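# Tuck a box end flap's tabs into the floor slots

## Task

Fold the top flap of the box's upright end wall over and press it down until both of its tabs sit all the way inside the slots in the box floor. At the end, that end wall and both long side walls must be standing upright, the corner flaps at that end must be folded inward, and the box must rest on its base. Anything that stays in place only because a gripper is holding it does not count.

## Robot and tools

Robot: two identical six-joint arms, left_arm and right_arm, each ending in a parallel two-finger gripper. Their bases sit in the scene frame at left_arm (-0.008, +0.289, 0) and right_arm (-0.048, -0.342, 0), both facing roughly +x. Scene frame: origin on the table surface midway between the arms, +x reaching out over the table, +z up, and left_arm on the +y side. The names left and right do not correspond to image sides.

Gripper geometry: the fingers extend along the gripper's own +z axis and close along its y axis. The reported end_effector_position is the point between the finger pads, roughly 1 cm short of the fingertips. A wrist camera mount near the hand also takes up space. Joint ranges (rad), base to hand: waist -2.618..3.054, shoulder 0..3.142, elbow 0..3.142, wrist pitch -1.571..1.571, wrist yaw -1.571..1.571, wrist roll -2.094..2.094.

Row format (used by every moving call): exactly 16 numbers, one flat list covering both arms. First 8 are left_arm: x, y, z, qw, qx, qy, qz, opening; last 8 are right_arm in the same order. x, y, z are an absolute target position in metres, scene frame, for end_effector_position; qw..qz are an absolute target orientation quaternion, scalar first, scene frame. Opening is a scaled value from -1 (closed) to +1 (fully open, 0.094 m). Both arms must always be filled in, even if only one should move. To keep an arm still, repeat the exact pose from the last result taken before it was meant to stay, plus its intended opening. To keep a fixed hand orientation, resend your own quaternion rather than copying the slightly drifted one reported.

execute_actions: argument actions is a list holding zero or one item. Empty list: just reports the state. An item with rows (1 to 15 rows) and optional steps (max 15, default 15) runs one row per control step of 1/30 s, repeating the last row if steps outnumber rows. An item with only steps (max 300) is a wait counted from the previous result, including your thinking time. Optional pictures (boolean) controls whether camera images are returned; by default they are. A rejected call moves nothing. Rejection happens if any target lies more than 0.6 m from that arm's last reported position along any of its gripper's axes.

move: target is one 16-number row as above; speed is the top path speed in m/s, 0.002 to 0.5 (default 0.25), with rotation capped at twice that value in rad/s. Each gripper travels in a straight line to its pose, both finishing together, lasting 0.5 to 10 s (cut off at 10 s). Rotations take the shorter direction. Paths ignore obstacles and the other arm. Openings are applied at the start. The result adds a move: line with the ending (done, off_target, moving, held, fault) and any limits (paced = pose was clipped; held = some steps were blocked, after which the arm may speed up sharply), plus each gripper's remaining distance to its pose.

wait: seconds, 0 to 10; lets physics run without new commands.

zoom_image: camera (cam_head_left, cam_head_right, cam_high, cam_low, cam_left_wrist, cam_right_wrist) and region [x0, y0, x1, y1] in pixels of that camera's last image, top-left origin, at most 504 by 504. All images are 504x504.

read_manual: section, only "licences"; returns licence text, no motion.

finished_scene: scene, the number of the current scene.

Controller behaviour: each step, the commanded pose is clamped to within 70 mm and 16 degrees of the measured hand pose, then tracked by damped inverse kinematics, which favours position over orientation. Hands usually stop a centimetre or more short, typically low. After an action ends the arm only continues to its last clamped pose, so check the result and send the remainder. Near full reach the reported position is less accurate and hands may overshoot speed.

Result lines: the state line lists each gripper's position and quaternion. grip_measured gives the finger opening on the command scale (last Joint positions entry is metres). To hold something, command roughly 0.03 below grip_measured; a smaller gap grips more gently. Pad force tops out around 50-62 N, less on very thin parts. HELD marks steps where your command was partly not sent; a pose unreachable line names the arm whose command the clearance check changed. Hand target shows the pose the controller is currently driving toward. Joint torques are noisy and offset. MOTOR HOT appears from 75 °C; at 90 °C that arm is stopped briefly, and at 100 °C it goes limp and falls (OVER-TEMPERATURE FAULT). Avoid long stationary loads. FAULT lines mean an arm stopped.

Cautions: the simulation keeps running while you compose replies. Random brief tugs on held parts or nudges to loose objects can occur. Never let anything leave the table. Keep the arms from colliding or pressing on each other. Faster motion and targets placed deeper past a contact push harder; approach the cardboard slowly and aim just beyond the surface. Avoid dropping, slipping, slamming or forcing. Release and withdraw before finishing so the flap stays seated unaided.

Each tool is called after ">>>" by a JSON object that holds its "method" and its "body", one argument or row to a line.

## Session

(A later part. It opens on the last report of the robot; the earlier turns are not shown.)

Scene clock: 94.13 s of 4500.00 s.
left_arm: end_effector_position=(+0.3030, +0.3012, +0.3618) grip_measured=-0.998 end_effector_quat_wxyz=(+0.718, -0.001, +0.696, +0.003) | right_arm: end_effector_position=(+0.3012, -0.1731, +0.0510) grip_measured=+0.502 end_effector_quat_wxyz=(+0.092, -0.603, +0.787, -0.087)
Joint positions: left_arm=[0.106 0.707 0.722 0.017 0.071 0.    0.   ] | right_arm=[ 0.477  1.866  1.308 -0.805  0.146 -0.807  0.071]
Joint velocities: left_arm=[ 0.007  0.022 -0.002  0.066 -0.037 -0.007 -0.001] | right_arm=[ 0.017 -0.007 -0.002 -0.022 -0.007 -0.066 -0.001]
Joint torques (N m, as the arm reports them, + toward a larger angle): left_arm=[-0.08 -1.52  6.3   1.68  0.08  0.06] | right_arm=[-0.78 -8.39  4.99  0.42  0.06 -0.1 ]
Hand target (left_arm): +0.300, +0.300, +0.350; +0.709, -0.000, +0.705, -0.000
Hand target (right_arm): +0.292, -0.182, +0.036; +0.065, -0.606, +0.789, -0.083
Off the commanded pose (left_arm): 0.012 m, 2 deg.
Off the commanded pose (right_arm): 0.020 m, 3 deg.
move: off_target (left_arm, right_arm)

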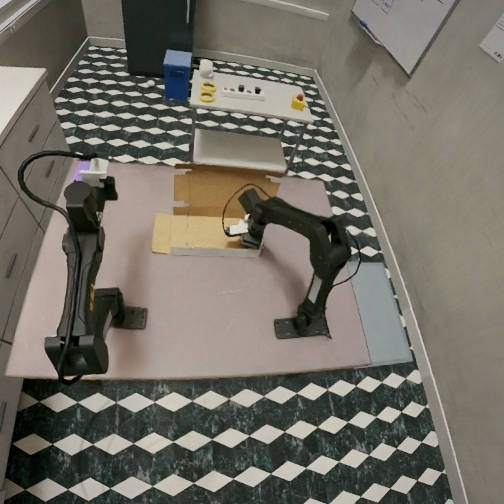

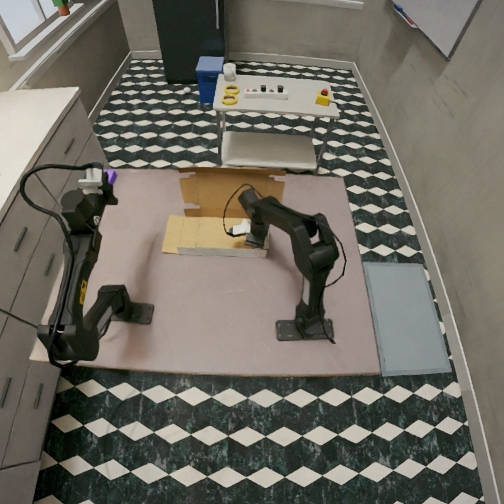

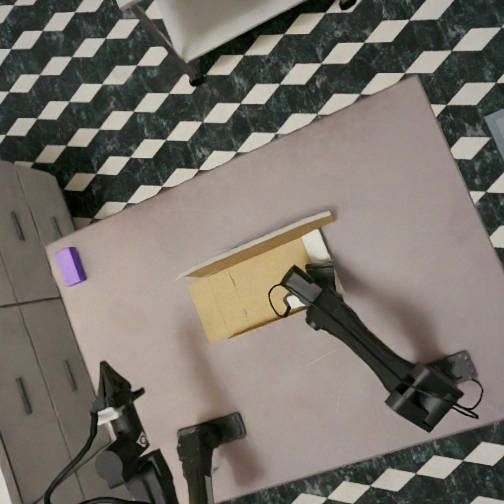

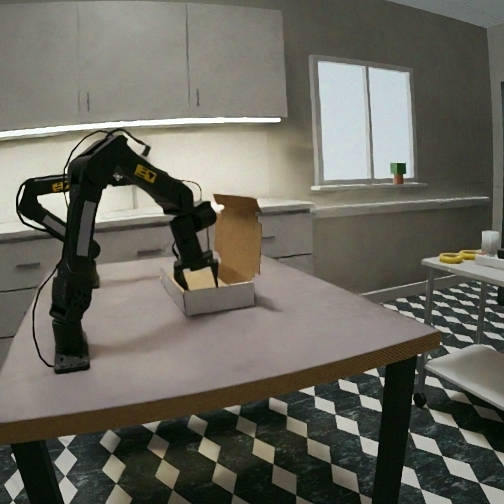

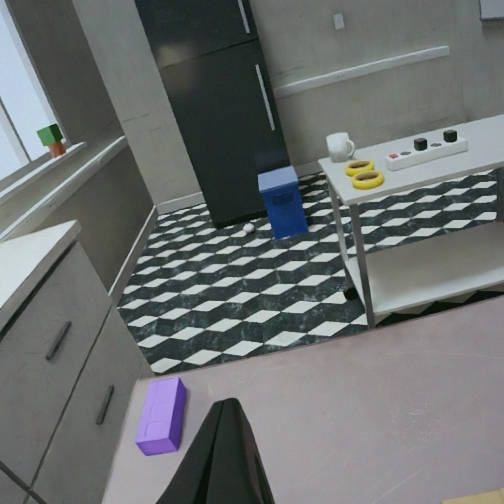

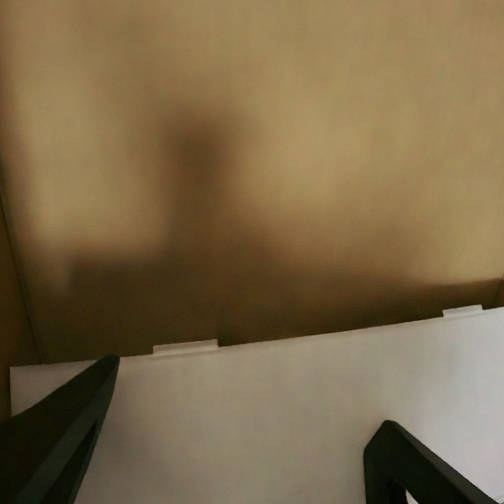

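Continue straight down harder.

>>> {"method": "move", "body": {
  "target": [0.3,0.3,0.35,0.709,0,0.705,0,-1,0.290,-0.181,0.012,-0.065,0.606,-0.789,0.083,0.5],
  "speed": 0.02
}}

Scene clock: 98.57 s of 4500.00 s.
left_arm: end_effector_position=(+0.3030, +0.3012, +0.3618) grip_measured=-0.998 end_effector_quat_wxyz=(+0.718, -0.001, +0.696, +0.003) | right_arm: end_effector_position=(+0.3084, -0.1690, +0.0416) grip_measured=+0.502 end_effector_quat_wxyz=(+0.116, -0.601, +0.786, -0.090)
Joint positions: left_arm=[0.106 0.707 0.722 0.017 0.071 0.    0.   ] | right_arm=[ 0.477  1.869  1.26  -0.705  0.146 -0.809  0.071]
Joint velocities: left_arm=[-0.002 -0.007 -0.002 -0.037  0.037  0.081 -0.001] | right_arm=[-0.002 -0.012  0.007 -0.095  0.051 -0.007  0.001]
Joint torques (N m, as the arm reports them, + toward a larger angle): left_arm=[-0.01 -1.5   6.21  1.62  0.07  0.02] | right_arm=[-0.31 -6.4   4.11  0.35  0.06 -0.03]
Hand target (left_arm): +0.300, +0.300, +0.350; +0.709, -0.000, +0.705, -0.000
Hand target (right_arm): +0.289, -0.181, +0.014; +0.065, -0.606, +0.789, -0.082
Off the commanded pose (left_arm): 0.012 m, 2 deg.
Off the commanded pose (right_arm): 0.037 m, 6 deg.
move: off_target (left_arm, right_arm)

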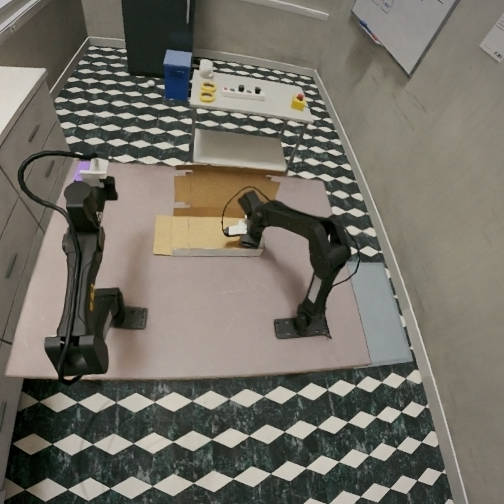

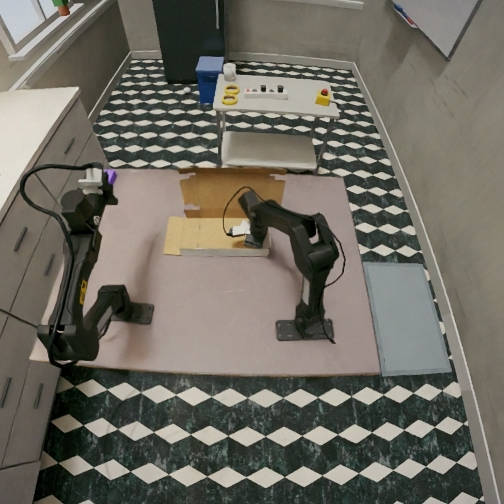

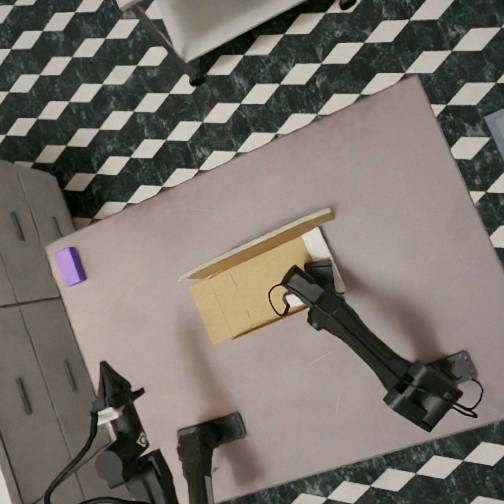

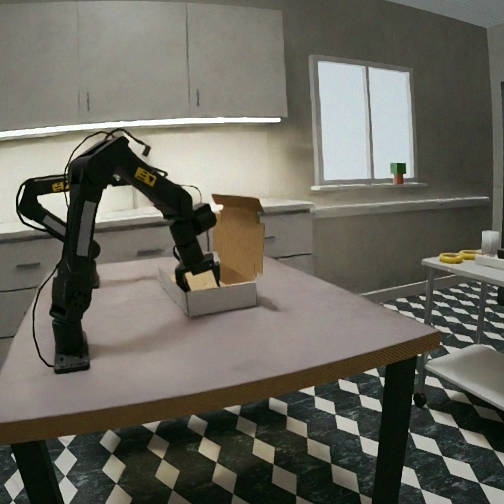

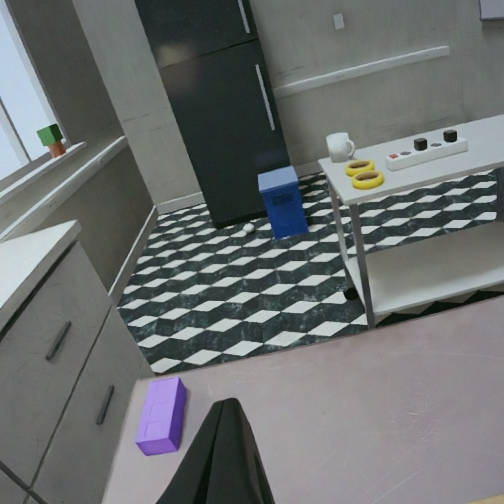

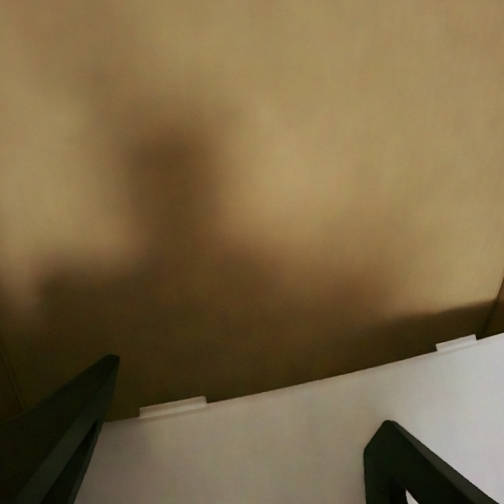

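>>> {"method": "move", "body": {
  "target": [0.3,0.3,0.35,0.709,0,0.705,0,-1,0.280,-0.186,-0.005,-0.04,0.607,-0.791,0.05,0.5],
  "speed": 0.02
}}

Scene clock: 106.67 s of 4500.00 s.
left_arm: end_effector_position=(+0.3030, +0.3012, +0.3618) grip_measured=-0.998 end_effector_quat_wxyz=(+0.718, -0.001, +0.696, +0.003) | right_arm: end_effector_position=(+0.3105, -0.1662, +0.0355) grip_measured=+0.502 end_effector_quat_wxyz=(+0.120, -0.605, +0.785, -0.069)
Joint positions: left_arm=[0.106 0.707 0.722 0.017 0.071 0.    0.   ] | right_arm=[ 0.459  1.886  1.26  -0.685  0.097 -0.828  0.071]
Joint velocities: left_arm=[-0.022  0.002 -0.007  0.007 -0.007 -0.007  0.   ] | right_arm=[-0.012  0.002  0.012 -0.051  0.037  0.007 -0.   ]
Joint torques (N m, as the arm reports them, + toward a larger angle): left_arm=[ 0.05 -1.47  6.25  1.63  0.05  0.02] | right_arm=[-1.17 -5.37  3.03  0.   -0.13 -0.02]
Hand target (left_arm): +0.300, +0.300, +0.350; +0.709, -0.000, +0.705, -0.000
Hand target (right_arm): +0.279, -0.186, -0.001; +0.041, -0.607, +0.792, -0.049
Off the commanded pose (left_arm): 0.012 m, 2 deg.
Off the commanded pose (right_arm): 0.054 m, 9 deg.
After step 90, 0.57 s passed at rest.
move: off_target (left_arm, right_arm)

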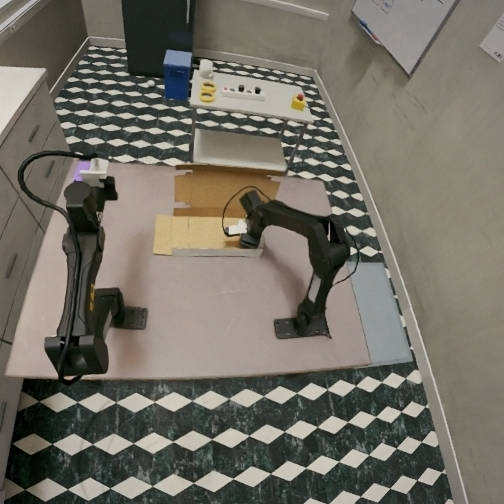

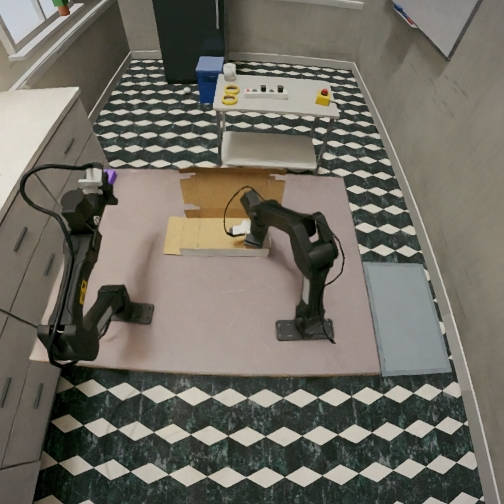

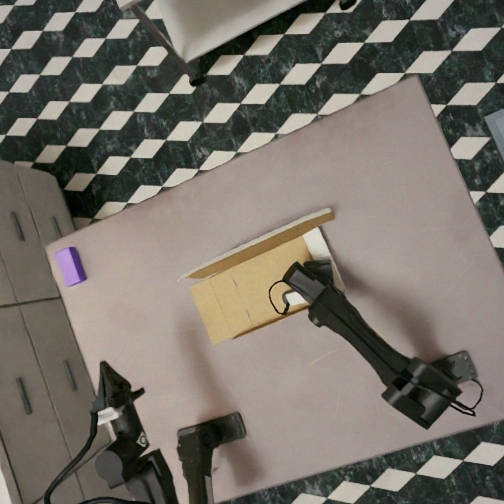

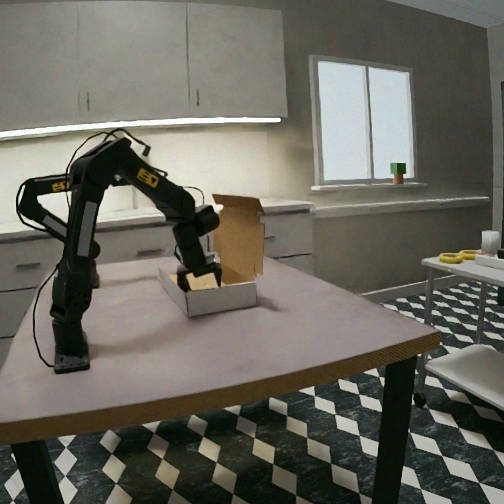

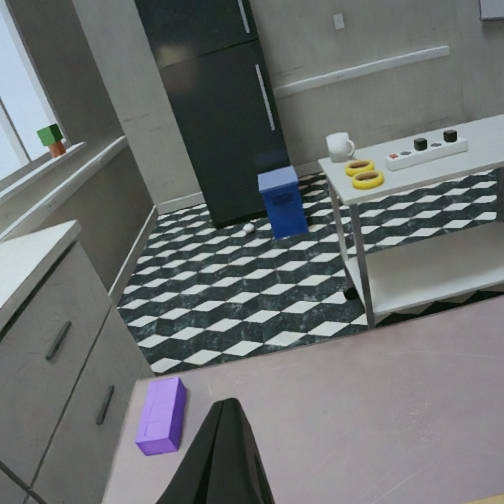

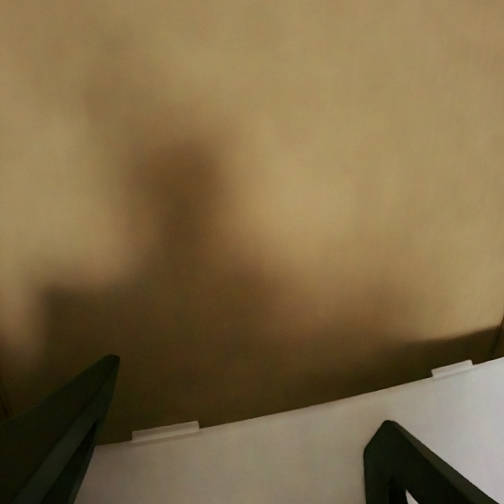

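>>> {"method": "move", "body": {
  "target": [0.3,0.3,0.35,0.709,0,0.705,0,-1,0.285,-0.165,0.13,-0.04,0.607,-0.791,0.05,0.5],
  "speed": 0.1
}}

Scene clock: 117.53 s of 4500.00 s.
left_arm: end_effector_position=(+0.3030, +0.3012, +0.3618) grip_measured=-0.998 end_effector_quat_wxyz=(+0.718, -0.001, +0.696, +0.003) | right_arm: end_effector_position=(+0.2853, -0.1711, +0.1239) grip_measured=+0.501 end_effector_quat_wxyz=(+0.036, -0.607, +0.792, -0.054)
Joint positions: left_arm=[0.106 0.707 0.722 0.017 0.071 0.    0.   ] | right_arm=[ 0.479  1.883  1.646 -1.248  0.097 -0.794  0.071]
Joint velocities: left_arm=[-0.012 -0.007 -0.007 -0.095  0.007 -0.066 -0.001] | right_arm=[ 0.012 -0.022  0.002 -0.11   0.066  0.007 -0.   ]
Joint torques (N m, as the arm reports them, + toward a larger angle): left_arm=[-0.07 -1.52  6.25  1.67  0.05  0.06] | right_arm=[  0.97 -10.    10.66   0.07  -0.08   0.05]
Hand target (left_arm): +0.300, +0.300, +0.350; +0.709, -0.000, +0.705, -0.000
Hand target (right_arm): +0.285, -0.165, +0.130; +0.041, -0.608, +0.792, -0.049
Off the commanded pose (left_arm): 0.012 m, 2 deg.
Off the commanded pose (right_arm): 0.009 m, 1 deg.
After step 90, 6.23 s passed at rest.
move: off_target (left_arm)

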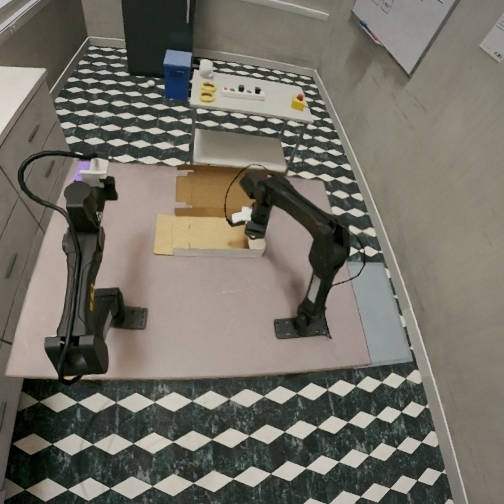

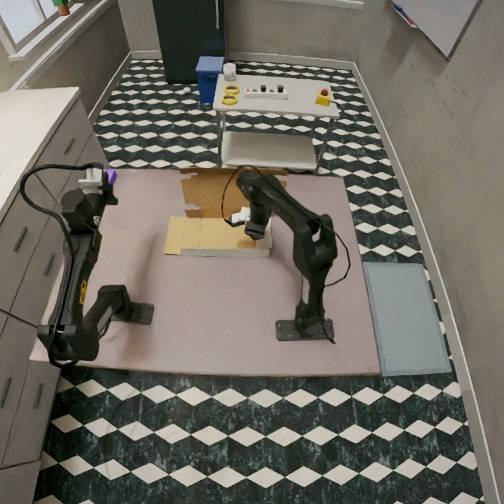

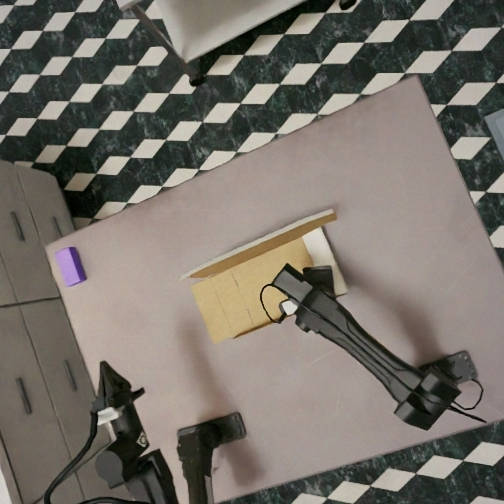

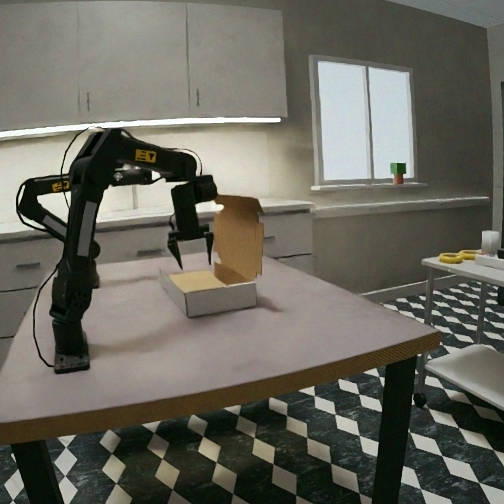

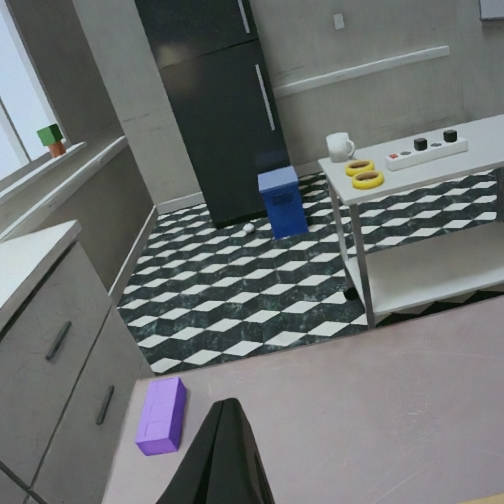

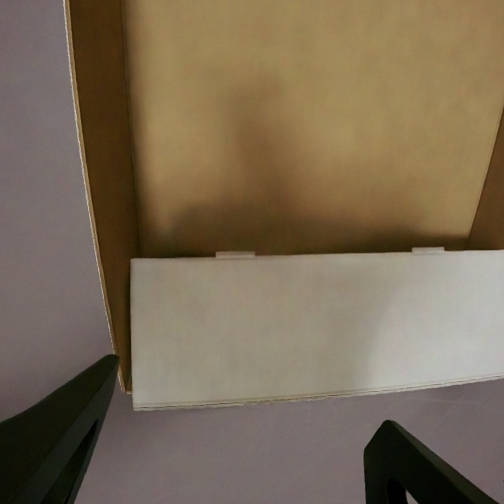

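>>> {"method": "move", "body": {
  "target": [0.3,0.3,0.35,0.709,0,0.705,0,-1,0.300,-0.172,0.065,-0.04,0.607,-0.791,0.05,0.3],
  "speed": 0.08
}}

>>> {"method": "move", "body": {
  "target": [0.3,0.3,0.35,0.709,0,0.705,0,-1,0.295,-0.182,0.025,-0.04,0.607,-0.791,0.05,0.3],
  "speed": 0.03
}}

>>> {"method": "move", "body": {
  "target": [0.3,0.3,0.35,0.709,0,0.705,0,-1,0.288,-0.215,0.0,-0.04,0.607,-0.791,0.05,0.3],
  "speed": 0.02
}}

Scene clock: 125.97 s of 4500.00 s.
left_arm: end_effector_position=(+0.3030, +0.3012, +0.3618) grip_measured=-0.998 end_effector_quat_wxyz=(+0.718, -0.001, +0.696, +0.003) | right_arm: end_effector_position=(+0.3015, -0.1690, +0.0711) grip_measured=+0.302 end_effector_quat_wxyz=(+0.046, -0.607, +0.791, -0.056)
Joint positions: left_arm=[0.106 0.707 0.722 0.017 0.071 0.    0.   ] | right_arm=[ 0.463  1.941  1.512 -1.034  0.097 -0.813  0.061]
Joint velocities: left_arm=[-0.002 -0.002  0.017 -0.007  0.007  0.051 -0.   ] | right_arm=[ 0.007  0.002  0.007 -0.007  0.007 -0.007  0.   ]
Joint torques (N m, as the arm reports them, + toward a larger angle): left_arm=[ 0.   -1.4   6.25  1.65  0.04  0.03] | right_arm=[ -0.88 -10.29   6.42   0.35  -0.08  -0.11]
Hand target (left_arm): +0.300, +0.300, +0.350; +0.709, -0.000, +0.705, -0.000
Hand target (right_arm): +0.300, -0.172, +0.065; +0.040, -0.607, +0.792, -0.050
Off the commanded pose (left_arm): 0.012 m, 2 deg.
Off the commanded pose (right_arm): 0.007 m, 1 deg.
After step 90, 4.17 s passed at rest.
move: off_target (left_arm)

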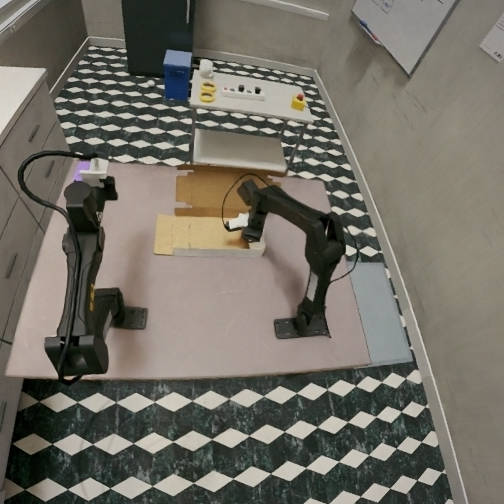

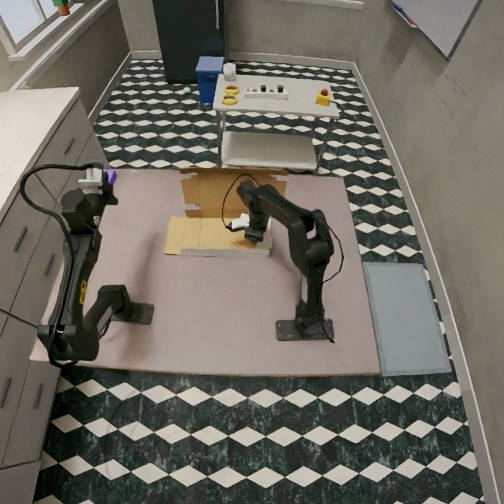

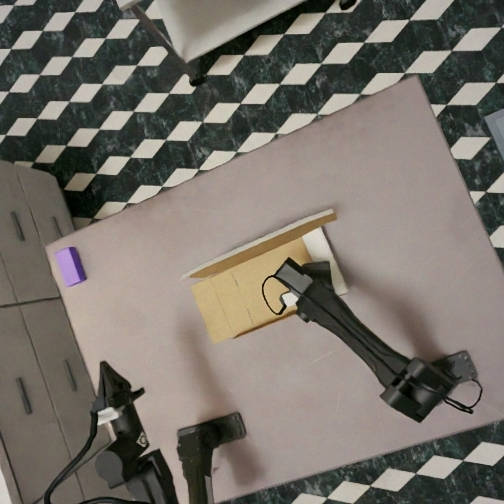

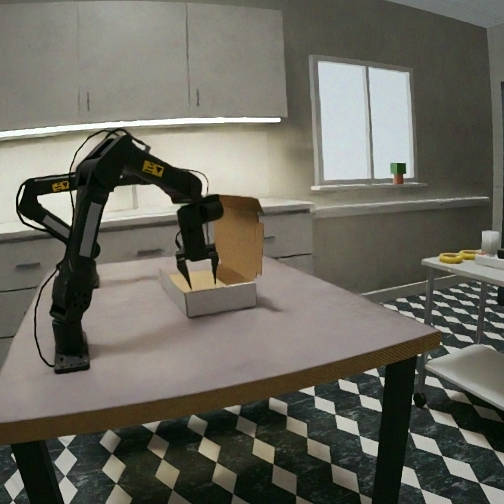

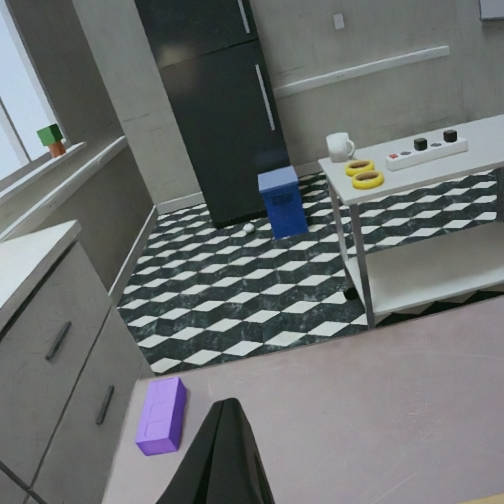

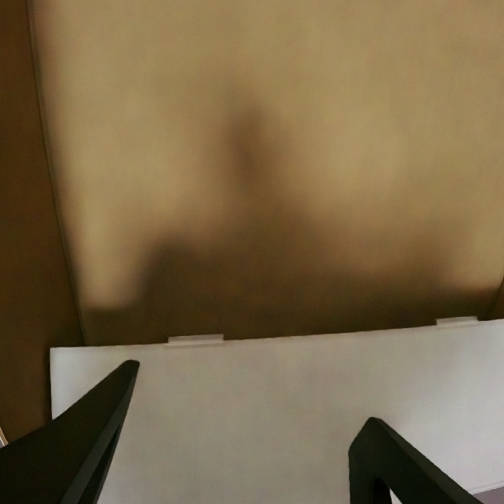

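Scene clock: 127.83 s of 4500.00 s.
left_arm: end_effector_position=(+0.3030, +0.3012, +0.3618) grip_measured=-0.998 end_effector_quat_wxyz=(+0.718, -0.001, +0.696, +0.003) | right_arm: end_effector_position=(+0.3041, -0.1725, +0.0387) grip_measured=+0.302 end_effector_quat_wxyz=(+0.065, -0.609, +0.789, -0.058)
Joint positions: left_arm=[0.106 0.707 0.722 0.017 0.071 0.    0.   ] | right_arm=[ 0.45   1.941  1.374 -0.857  0.092 -0.833  0.061]
Joint velocities: left_arm=[-0.007 -0.007 -0.012  0.007 -0.051  0.051 -0.   ] | right_arm=[-0.002  0.007 -0.012  0.007  0.037  0.037 -0.001]
Joint torques (N m, as the arm reports them, + toward a larger angle): left_arm=[ 0.03 -1.45  6.22  1.65  0.06  0.05] | right_arm=[-1.28 -9.4   5.02  0.26 -0.06 -0.08]
Hand target (left_arm): +0.300, +0.300, +0.350; +0.709, -0.000, +0.705, -0.000
Hand target (right_arm): +0.295, -0.182, +0.025; +0.040, -0.607, +0.792, -0.050
Off the commanded pose (left_arm): 0.012 m, 2 deg.
Off the commanded pose (right_arm): 0.019 m, 3 deg.
move: off_target (left_arm, right_arm)

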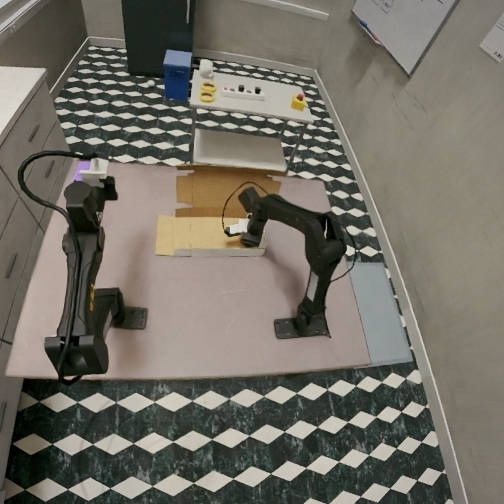

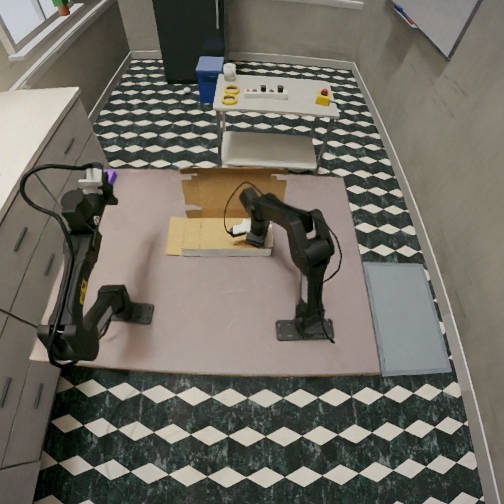

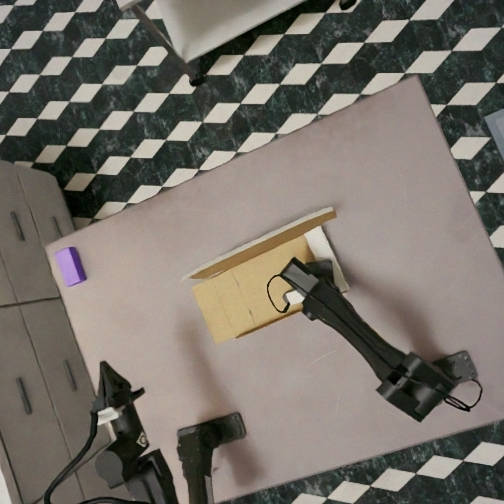

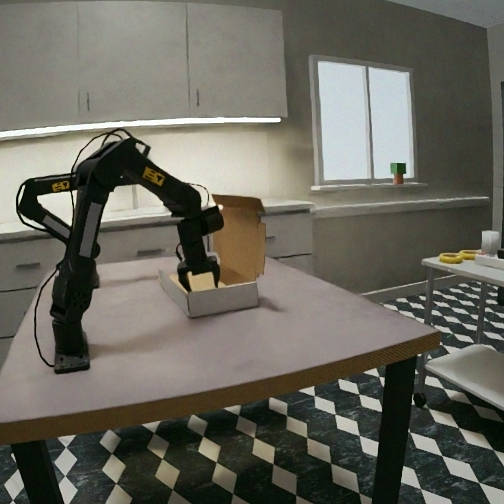

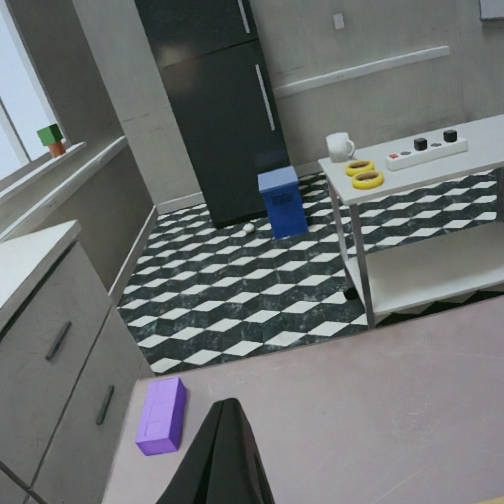

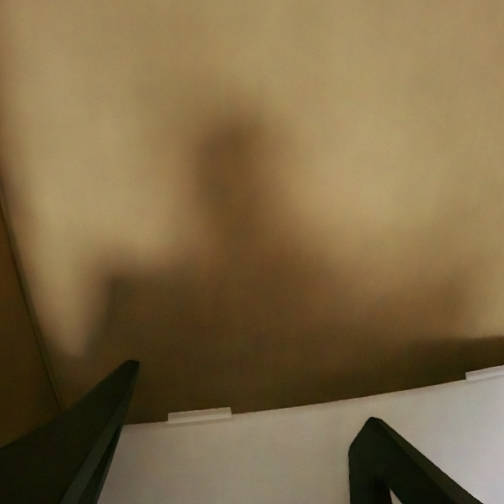

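Scene clock: 131.03 s of 4500.00 s.
left_arm: end_effector_position=(+0.3030, +0.3012, +0.3618) grip_measured=-0.998 end_effector_quat_wxyz=(+0.718, -0.001, +0.696, +0.003) | right_arm: end_effector_position=(+0.2972, -0.1999, +0.0163) grip_measured=+0.302 end_effector_quat_wxyz=(+0.065, -0.609, +0.789, -0.045)
Joint positions: left_arm=[0.106 0.707 0.722 0.017 0.071 0.    0.   ] | right_arm=[ 0.377  1.909  1.236 -0.748  0.056 -0.903  0.061]
Joint velocities: left_arm=[ 0.002  0.002 -0.002  0.022 -0.051 -0.007 -0.   ] | right_arm=[ 0.017 -0.007 -0.002 -0.007  0.095  0.007 -0.001]
Joint torques (N m, as the arm reports them, + toward a larger angle): left_arm=[ 0.01 -1.54  6.32  1.65  0.04  0.05] | right_arm=[-1.57 -8.87  3.17  0.48  0.26 -0.14]
Hand target (left_arm): +0.300, +0.300, +0.350; +0.709, -0.000, +0.705, -0.000
Hand target (right_arm): +0.287, -0.215, +0.001; +0.040, -0.608, +0.792, -0.049
Off the commanded pose (left_arm): 0.012 m, 2 deg.
Off the commanded pose (right_arm): 0.024 m, 3 deg.
move: off_target (left_arm, right_arm)

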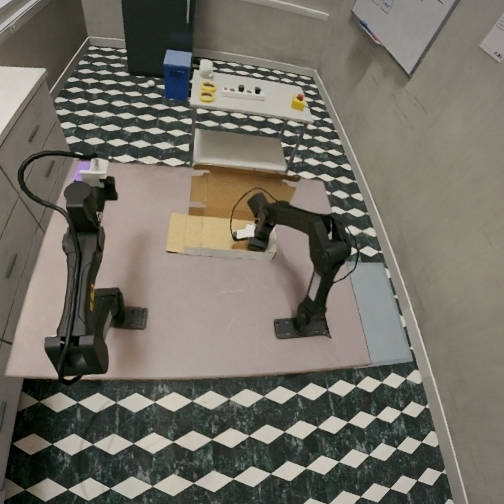

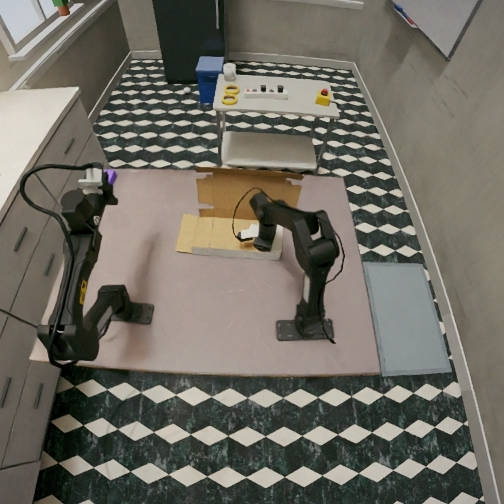

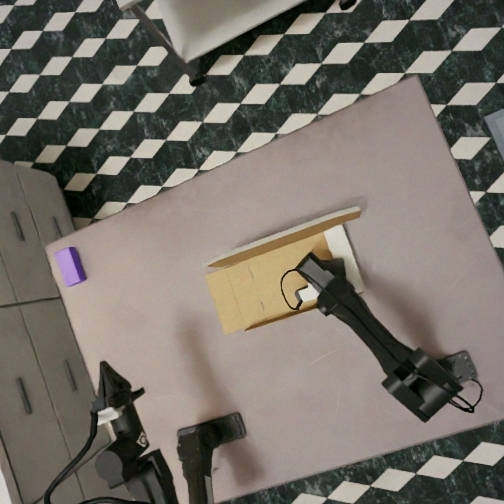

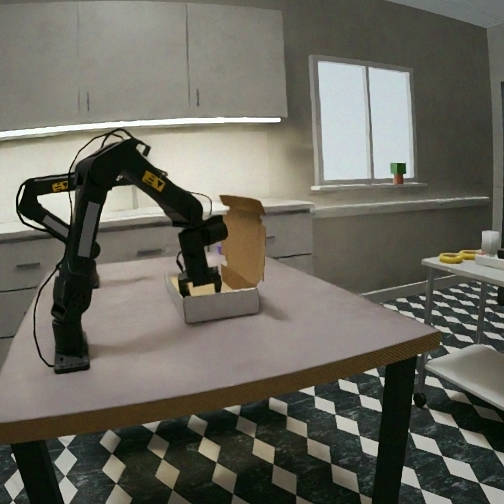

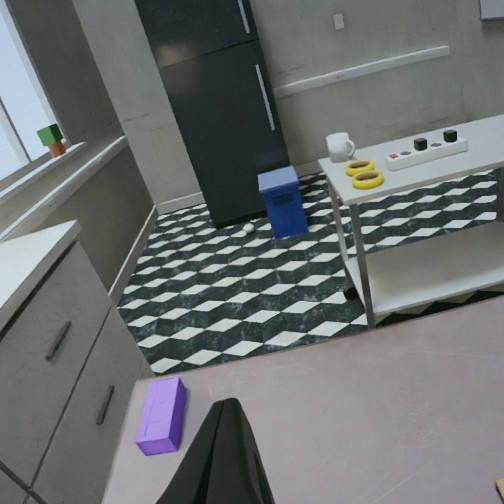

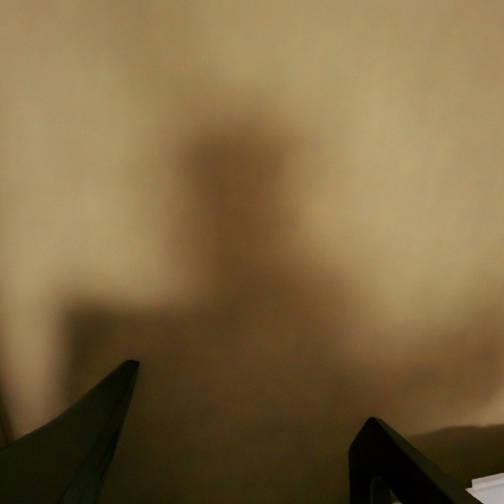

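>>> {"method": "move", "body": {
  "target": [0.3,0.3,0.35,0.709,0,0.705,0,-1,0.295,-0.192,0.13,-0.04,0.607,-0.791,0.05,0.3],
  "speed": 0.1
}}

Scene clock: 135.50 s of 4500.00 s.
left_arm: end_effector_position=(+0.3030, +0.3012, +0.3618) grip_measured=-0.998 end_effector_quat_wxyz=(+0.718, -0.001, +0.696, +0.003) | right_arm: end_effector_position=(+0.2939, -0.1956, +0.1192) grip_measured=+0.302 end_effector_quat_wxyz=(+0.031, -0.608, +0.792, -0.045)
Joint positions: left_arm=[0.106 0.707 0.722 0.017 0.071 0.    0.   ] | right_arm=[ 0.4    1.879  1.624 -1.236  0.075 -0.873  0.061]
Joint velocities: left_arm=[ 0.012 -0.002 -0.012  0.022 -0.066 -0.066 -0.   ] | right_arm=[ 0.002  0.007  0.002 -0.095  0.037  0.066 -0.002]
Joint torques (N m, as the arm reports them, + toward a larger angle): left_arm=[-0.07 -1.48  6.22  1.65  0.06  0.06] | right_arm=[  0.97 -11.09  10.6    0.06   0.11   0.07]
Hand target (left_arm): +0.300, +0.300, +0.350; +0.709, -0.000, +0.705, -0.000
Hand target (right_arm): +0.295, -0.192, +0.130; +0.040, -0.608, +0.792, -0.050
Off the commanded pose (left_arm): 0.012 m, 2 deg.
Off the commanded pose (right_arm): 0.011 m, 1 deg.
move: off_target (left_arm, right_arm)

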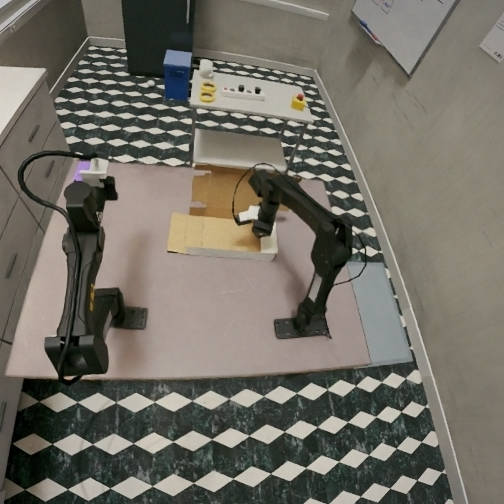

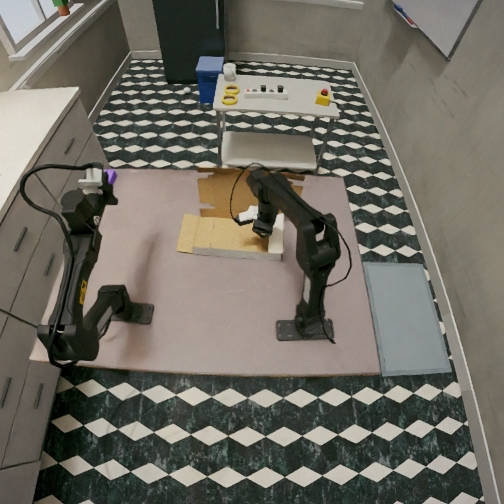

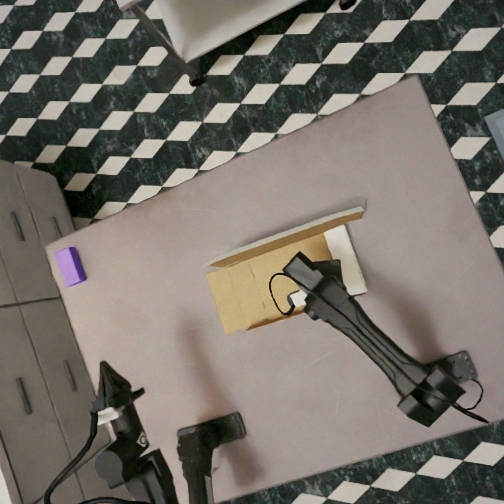

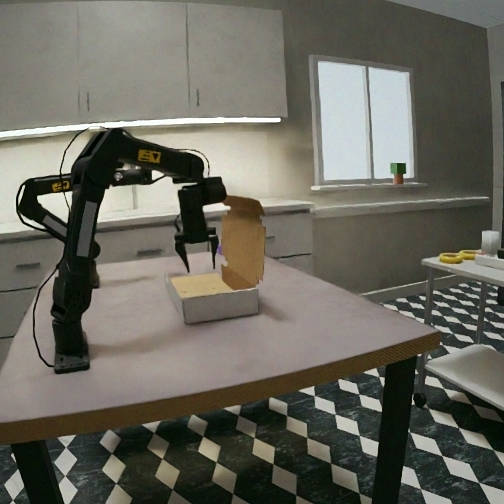

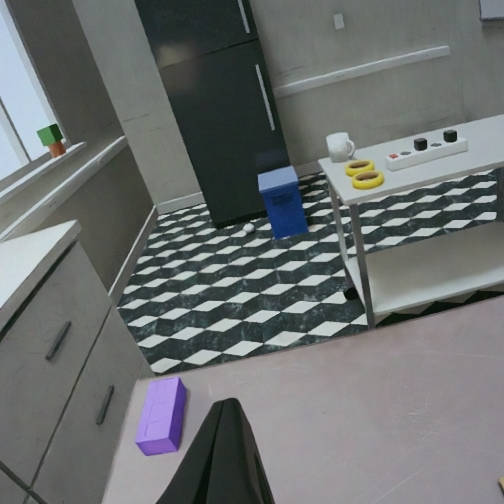

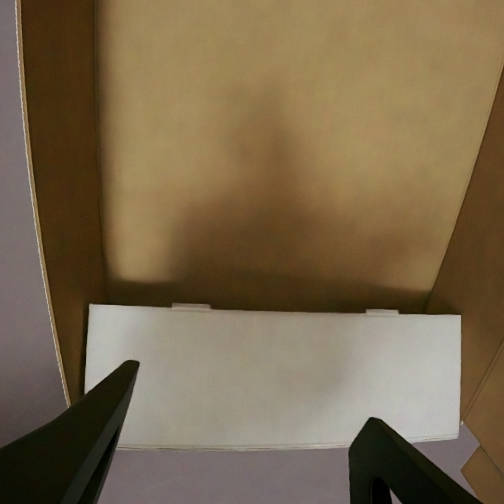

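>>> {"method": "move", "body": {
  "target": [0.3,0.3,0.35,0.709,0,0.705,0,-1,0.25,-0.21,0.17,0.05,0.8,0.6,0,0.1],
  "speed": 0.25
}}

Scene clock: 150.27 s of 4500.00 s.
left_arm: end_effector_position=(+0.3030, +0.3012, +0.3618) grip_measured=-0.998 end_effector_quat_wxyz=(+0.718, -0.001, +0.696, +0.003) | right_arm: end_effector_position=(+0.2522, -0.2048, +0.1683) grip_measured=+0.102 end_effector_quat_wxyz=(+0.348, +0.903, -0.028, +0.249)
Joint positions: left_arm=[0.106 0.707 0.722 0.017 0.071 0.    0.   ] | right_arm=[ 0.804  1.903  1.584 -1.548  0.847 -2.101  0.052]
Joint velocities: left_arm=[ 0.017 -0.002 -0.002  0.007  0.007 -0.007 -0.001] | right_arm=[ 0.027 -0.007 -0.022  0.051 -0.022  0.022 -0.001]
Joint torques (N m, as the arm reports them, + toward a larger angle): left_arm=[-0.02 -1.6   6.24  1.64  0.06  0.07] | right_arm=[  1.02 -10.05   5.34  -0.63   0.68  -0.13]
Hand target (left_arm): +0.300, +0.300, +0.350; +0.709, -0.000, +0.705, -0.000
Hand target (right_arm): +0.248, -0.208, +0.169; +0.365, +0.897, -0.010, +0.248
Off the commanded pose (left_arm): 0.012 m, 2 deg.
Off the commanded pose (right_arm): 0.006 m, 88 deg; orientation clipped at the last step of the last action.
joint sent to its limit (right arm) — the command would take joint 4 (wrist pitch) past its lower limit and joint 6 (wrist roll) past its lower limit, so those joints were sent only as far as their limits.
After step 90, 3.57 s passed at rest.
move: off_target (left_arm, right_arm); limits=paced

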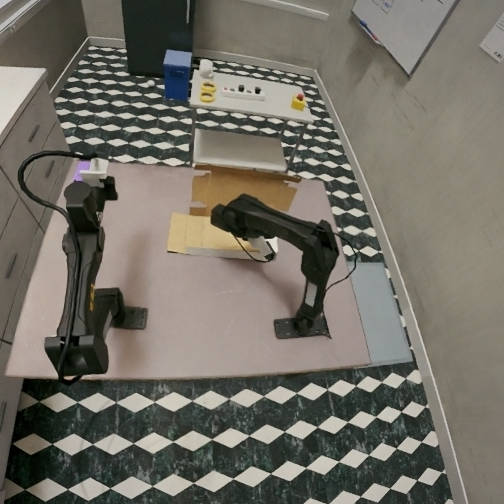

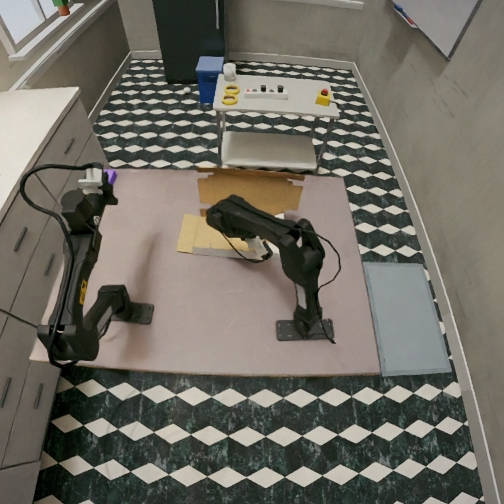

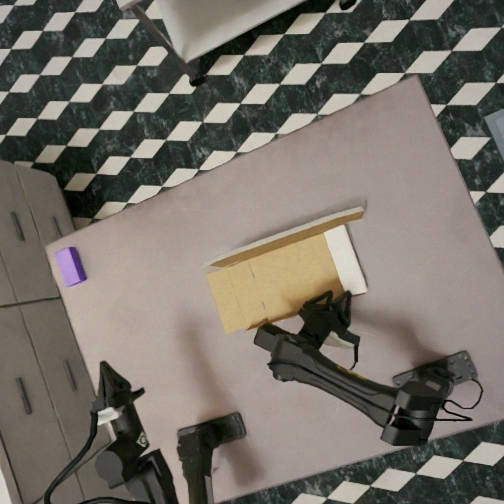

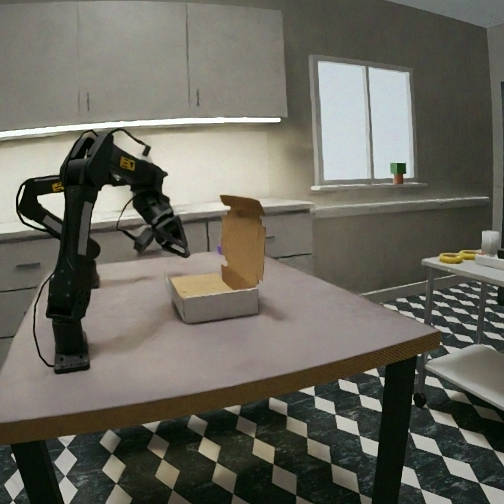

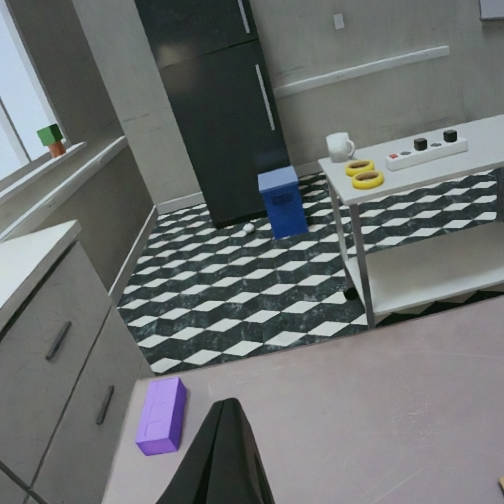

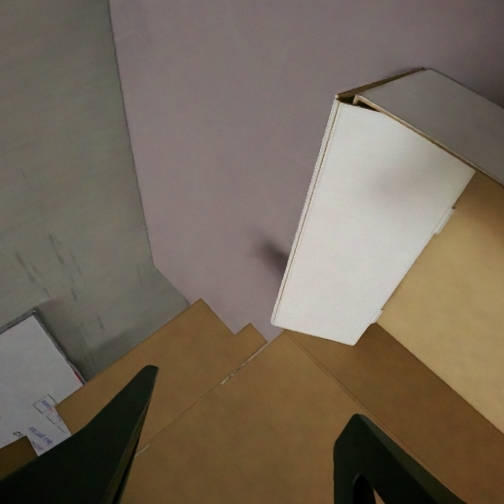

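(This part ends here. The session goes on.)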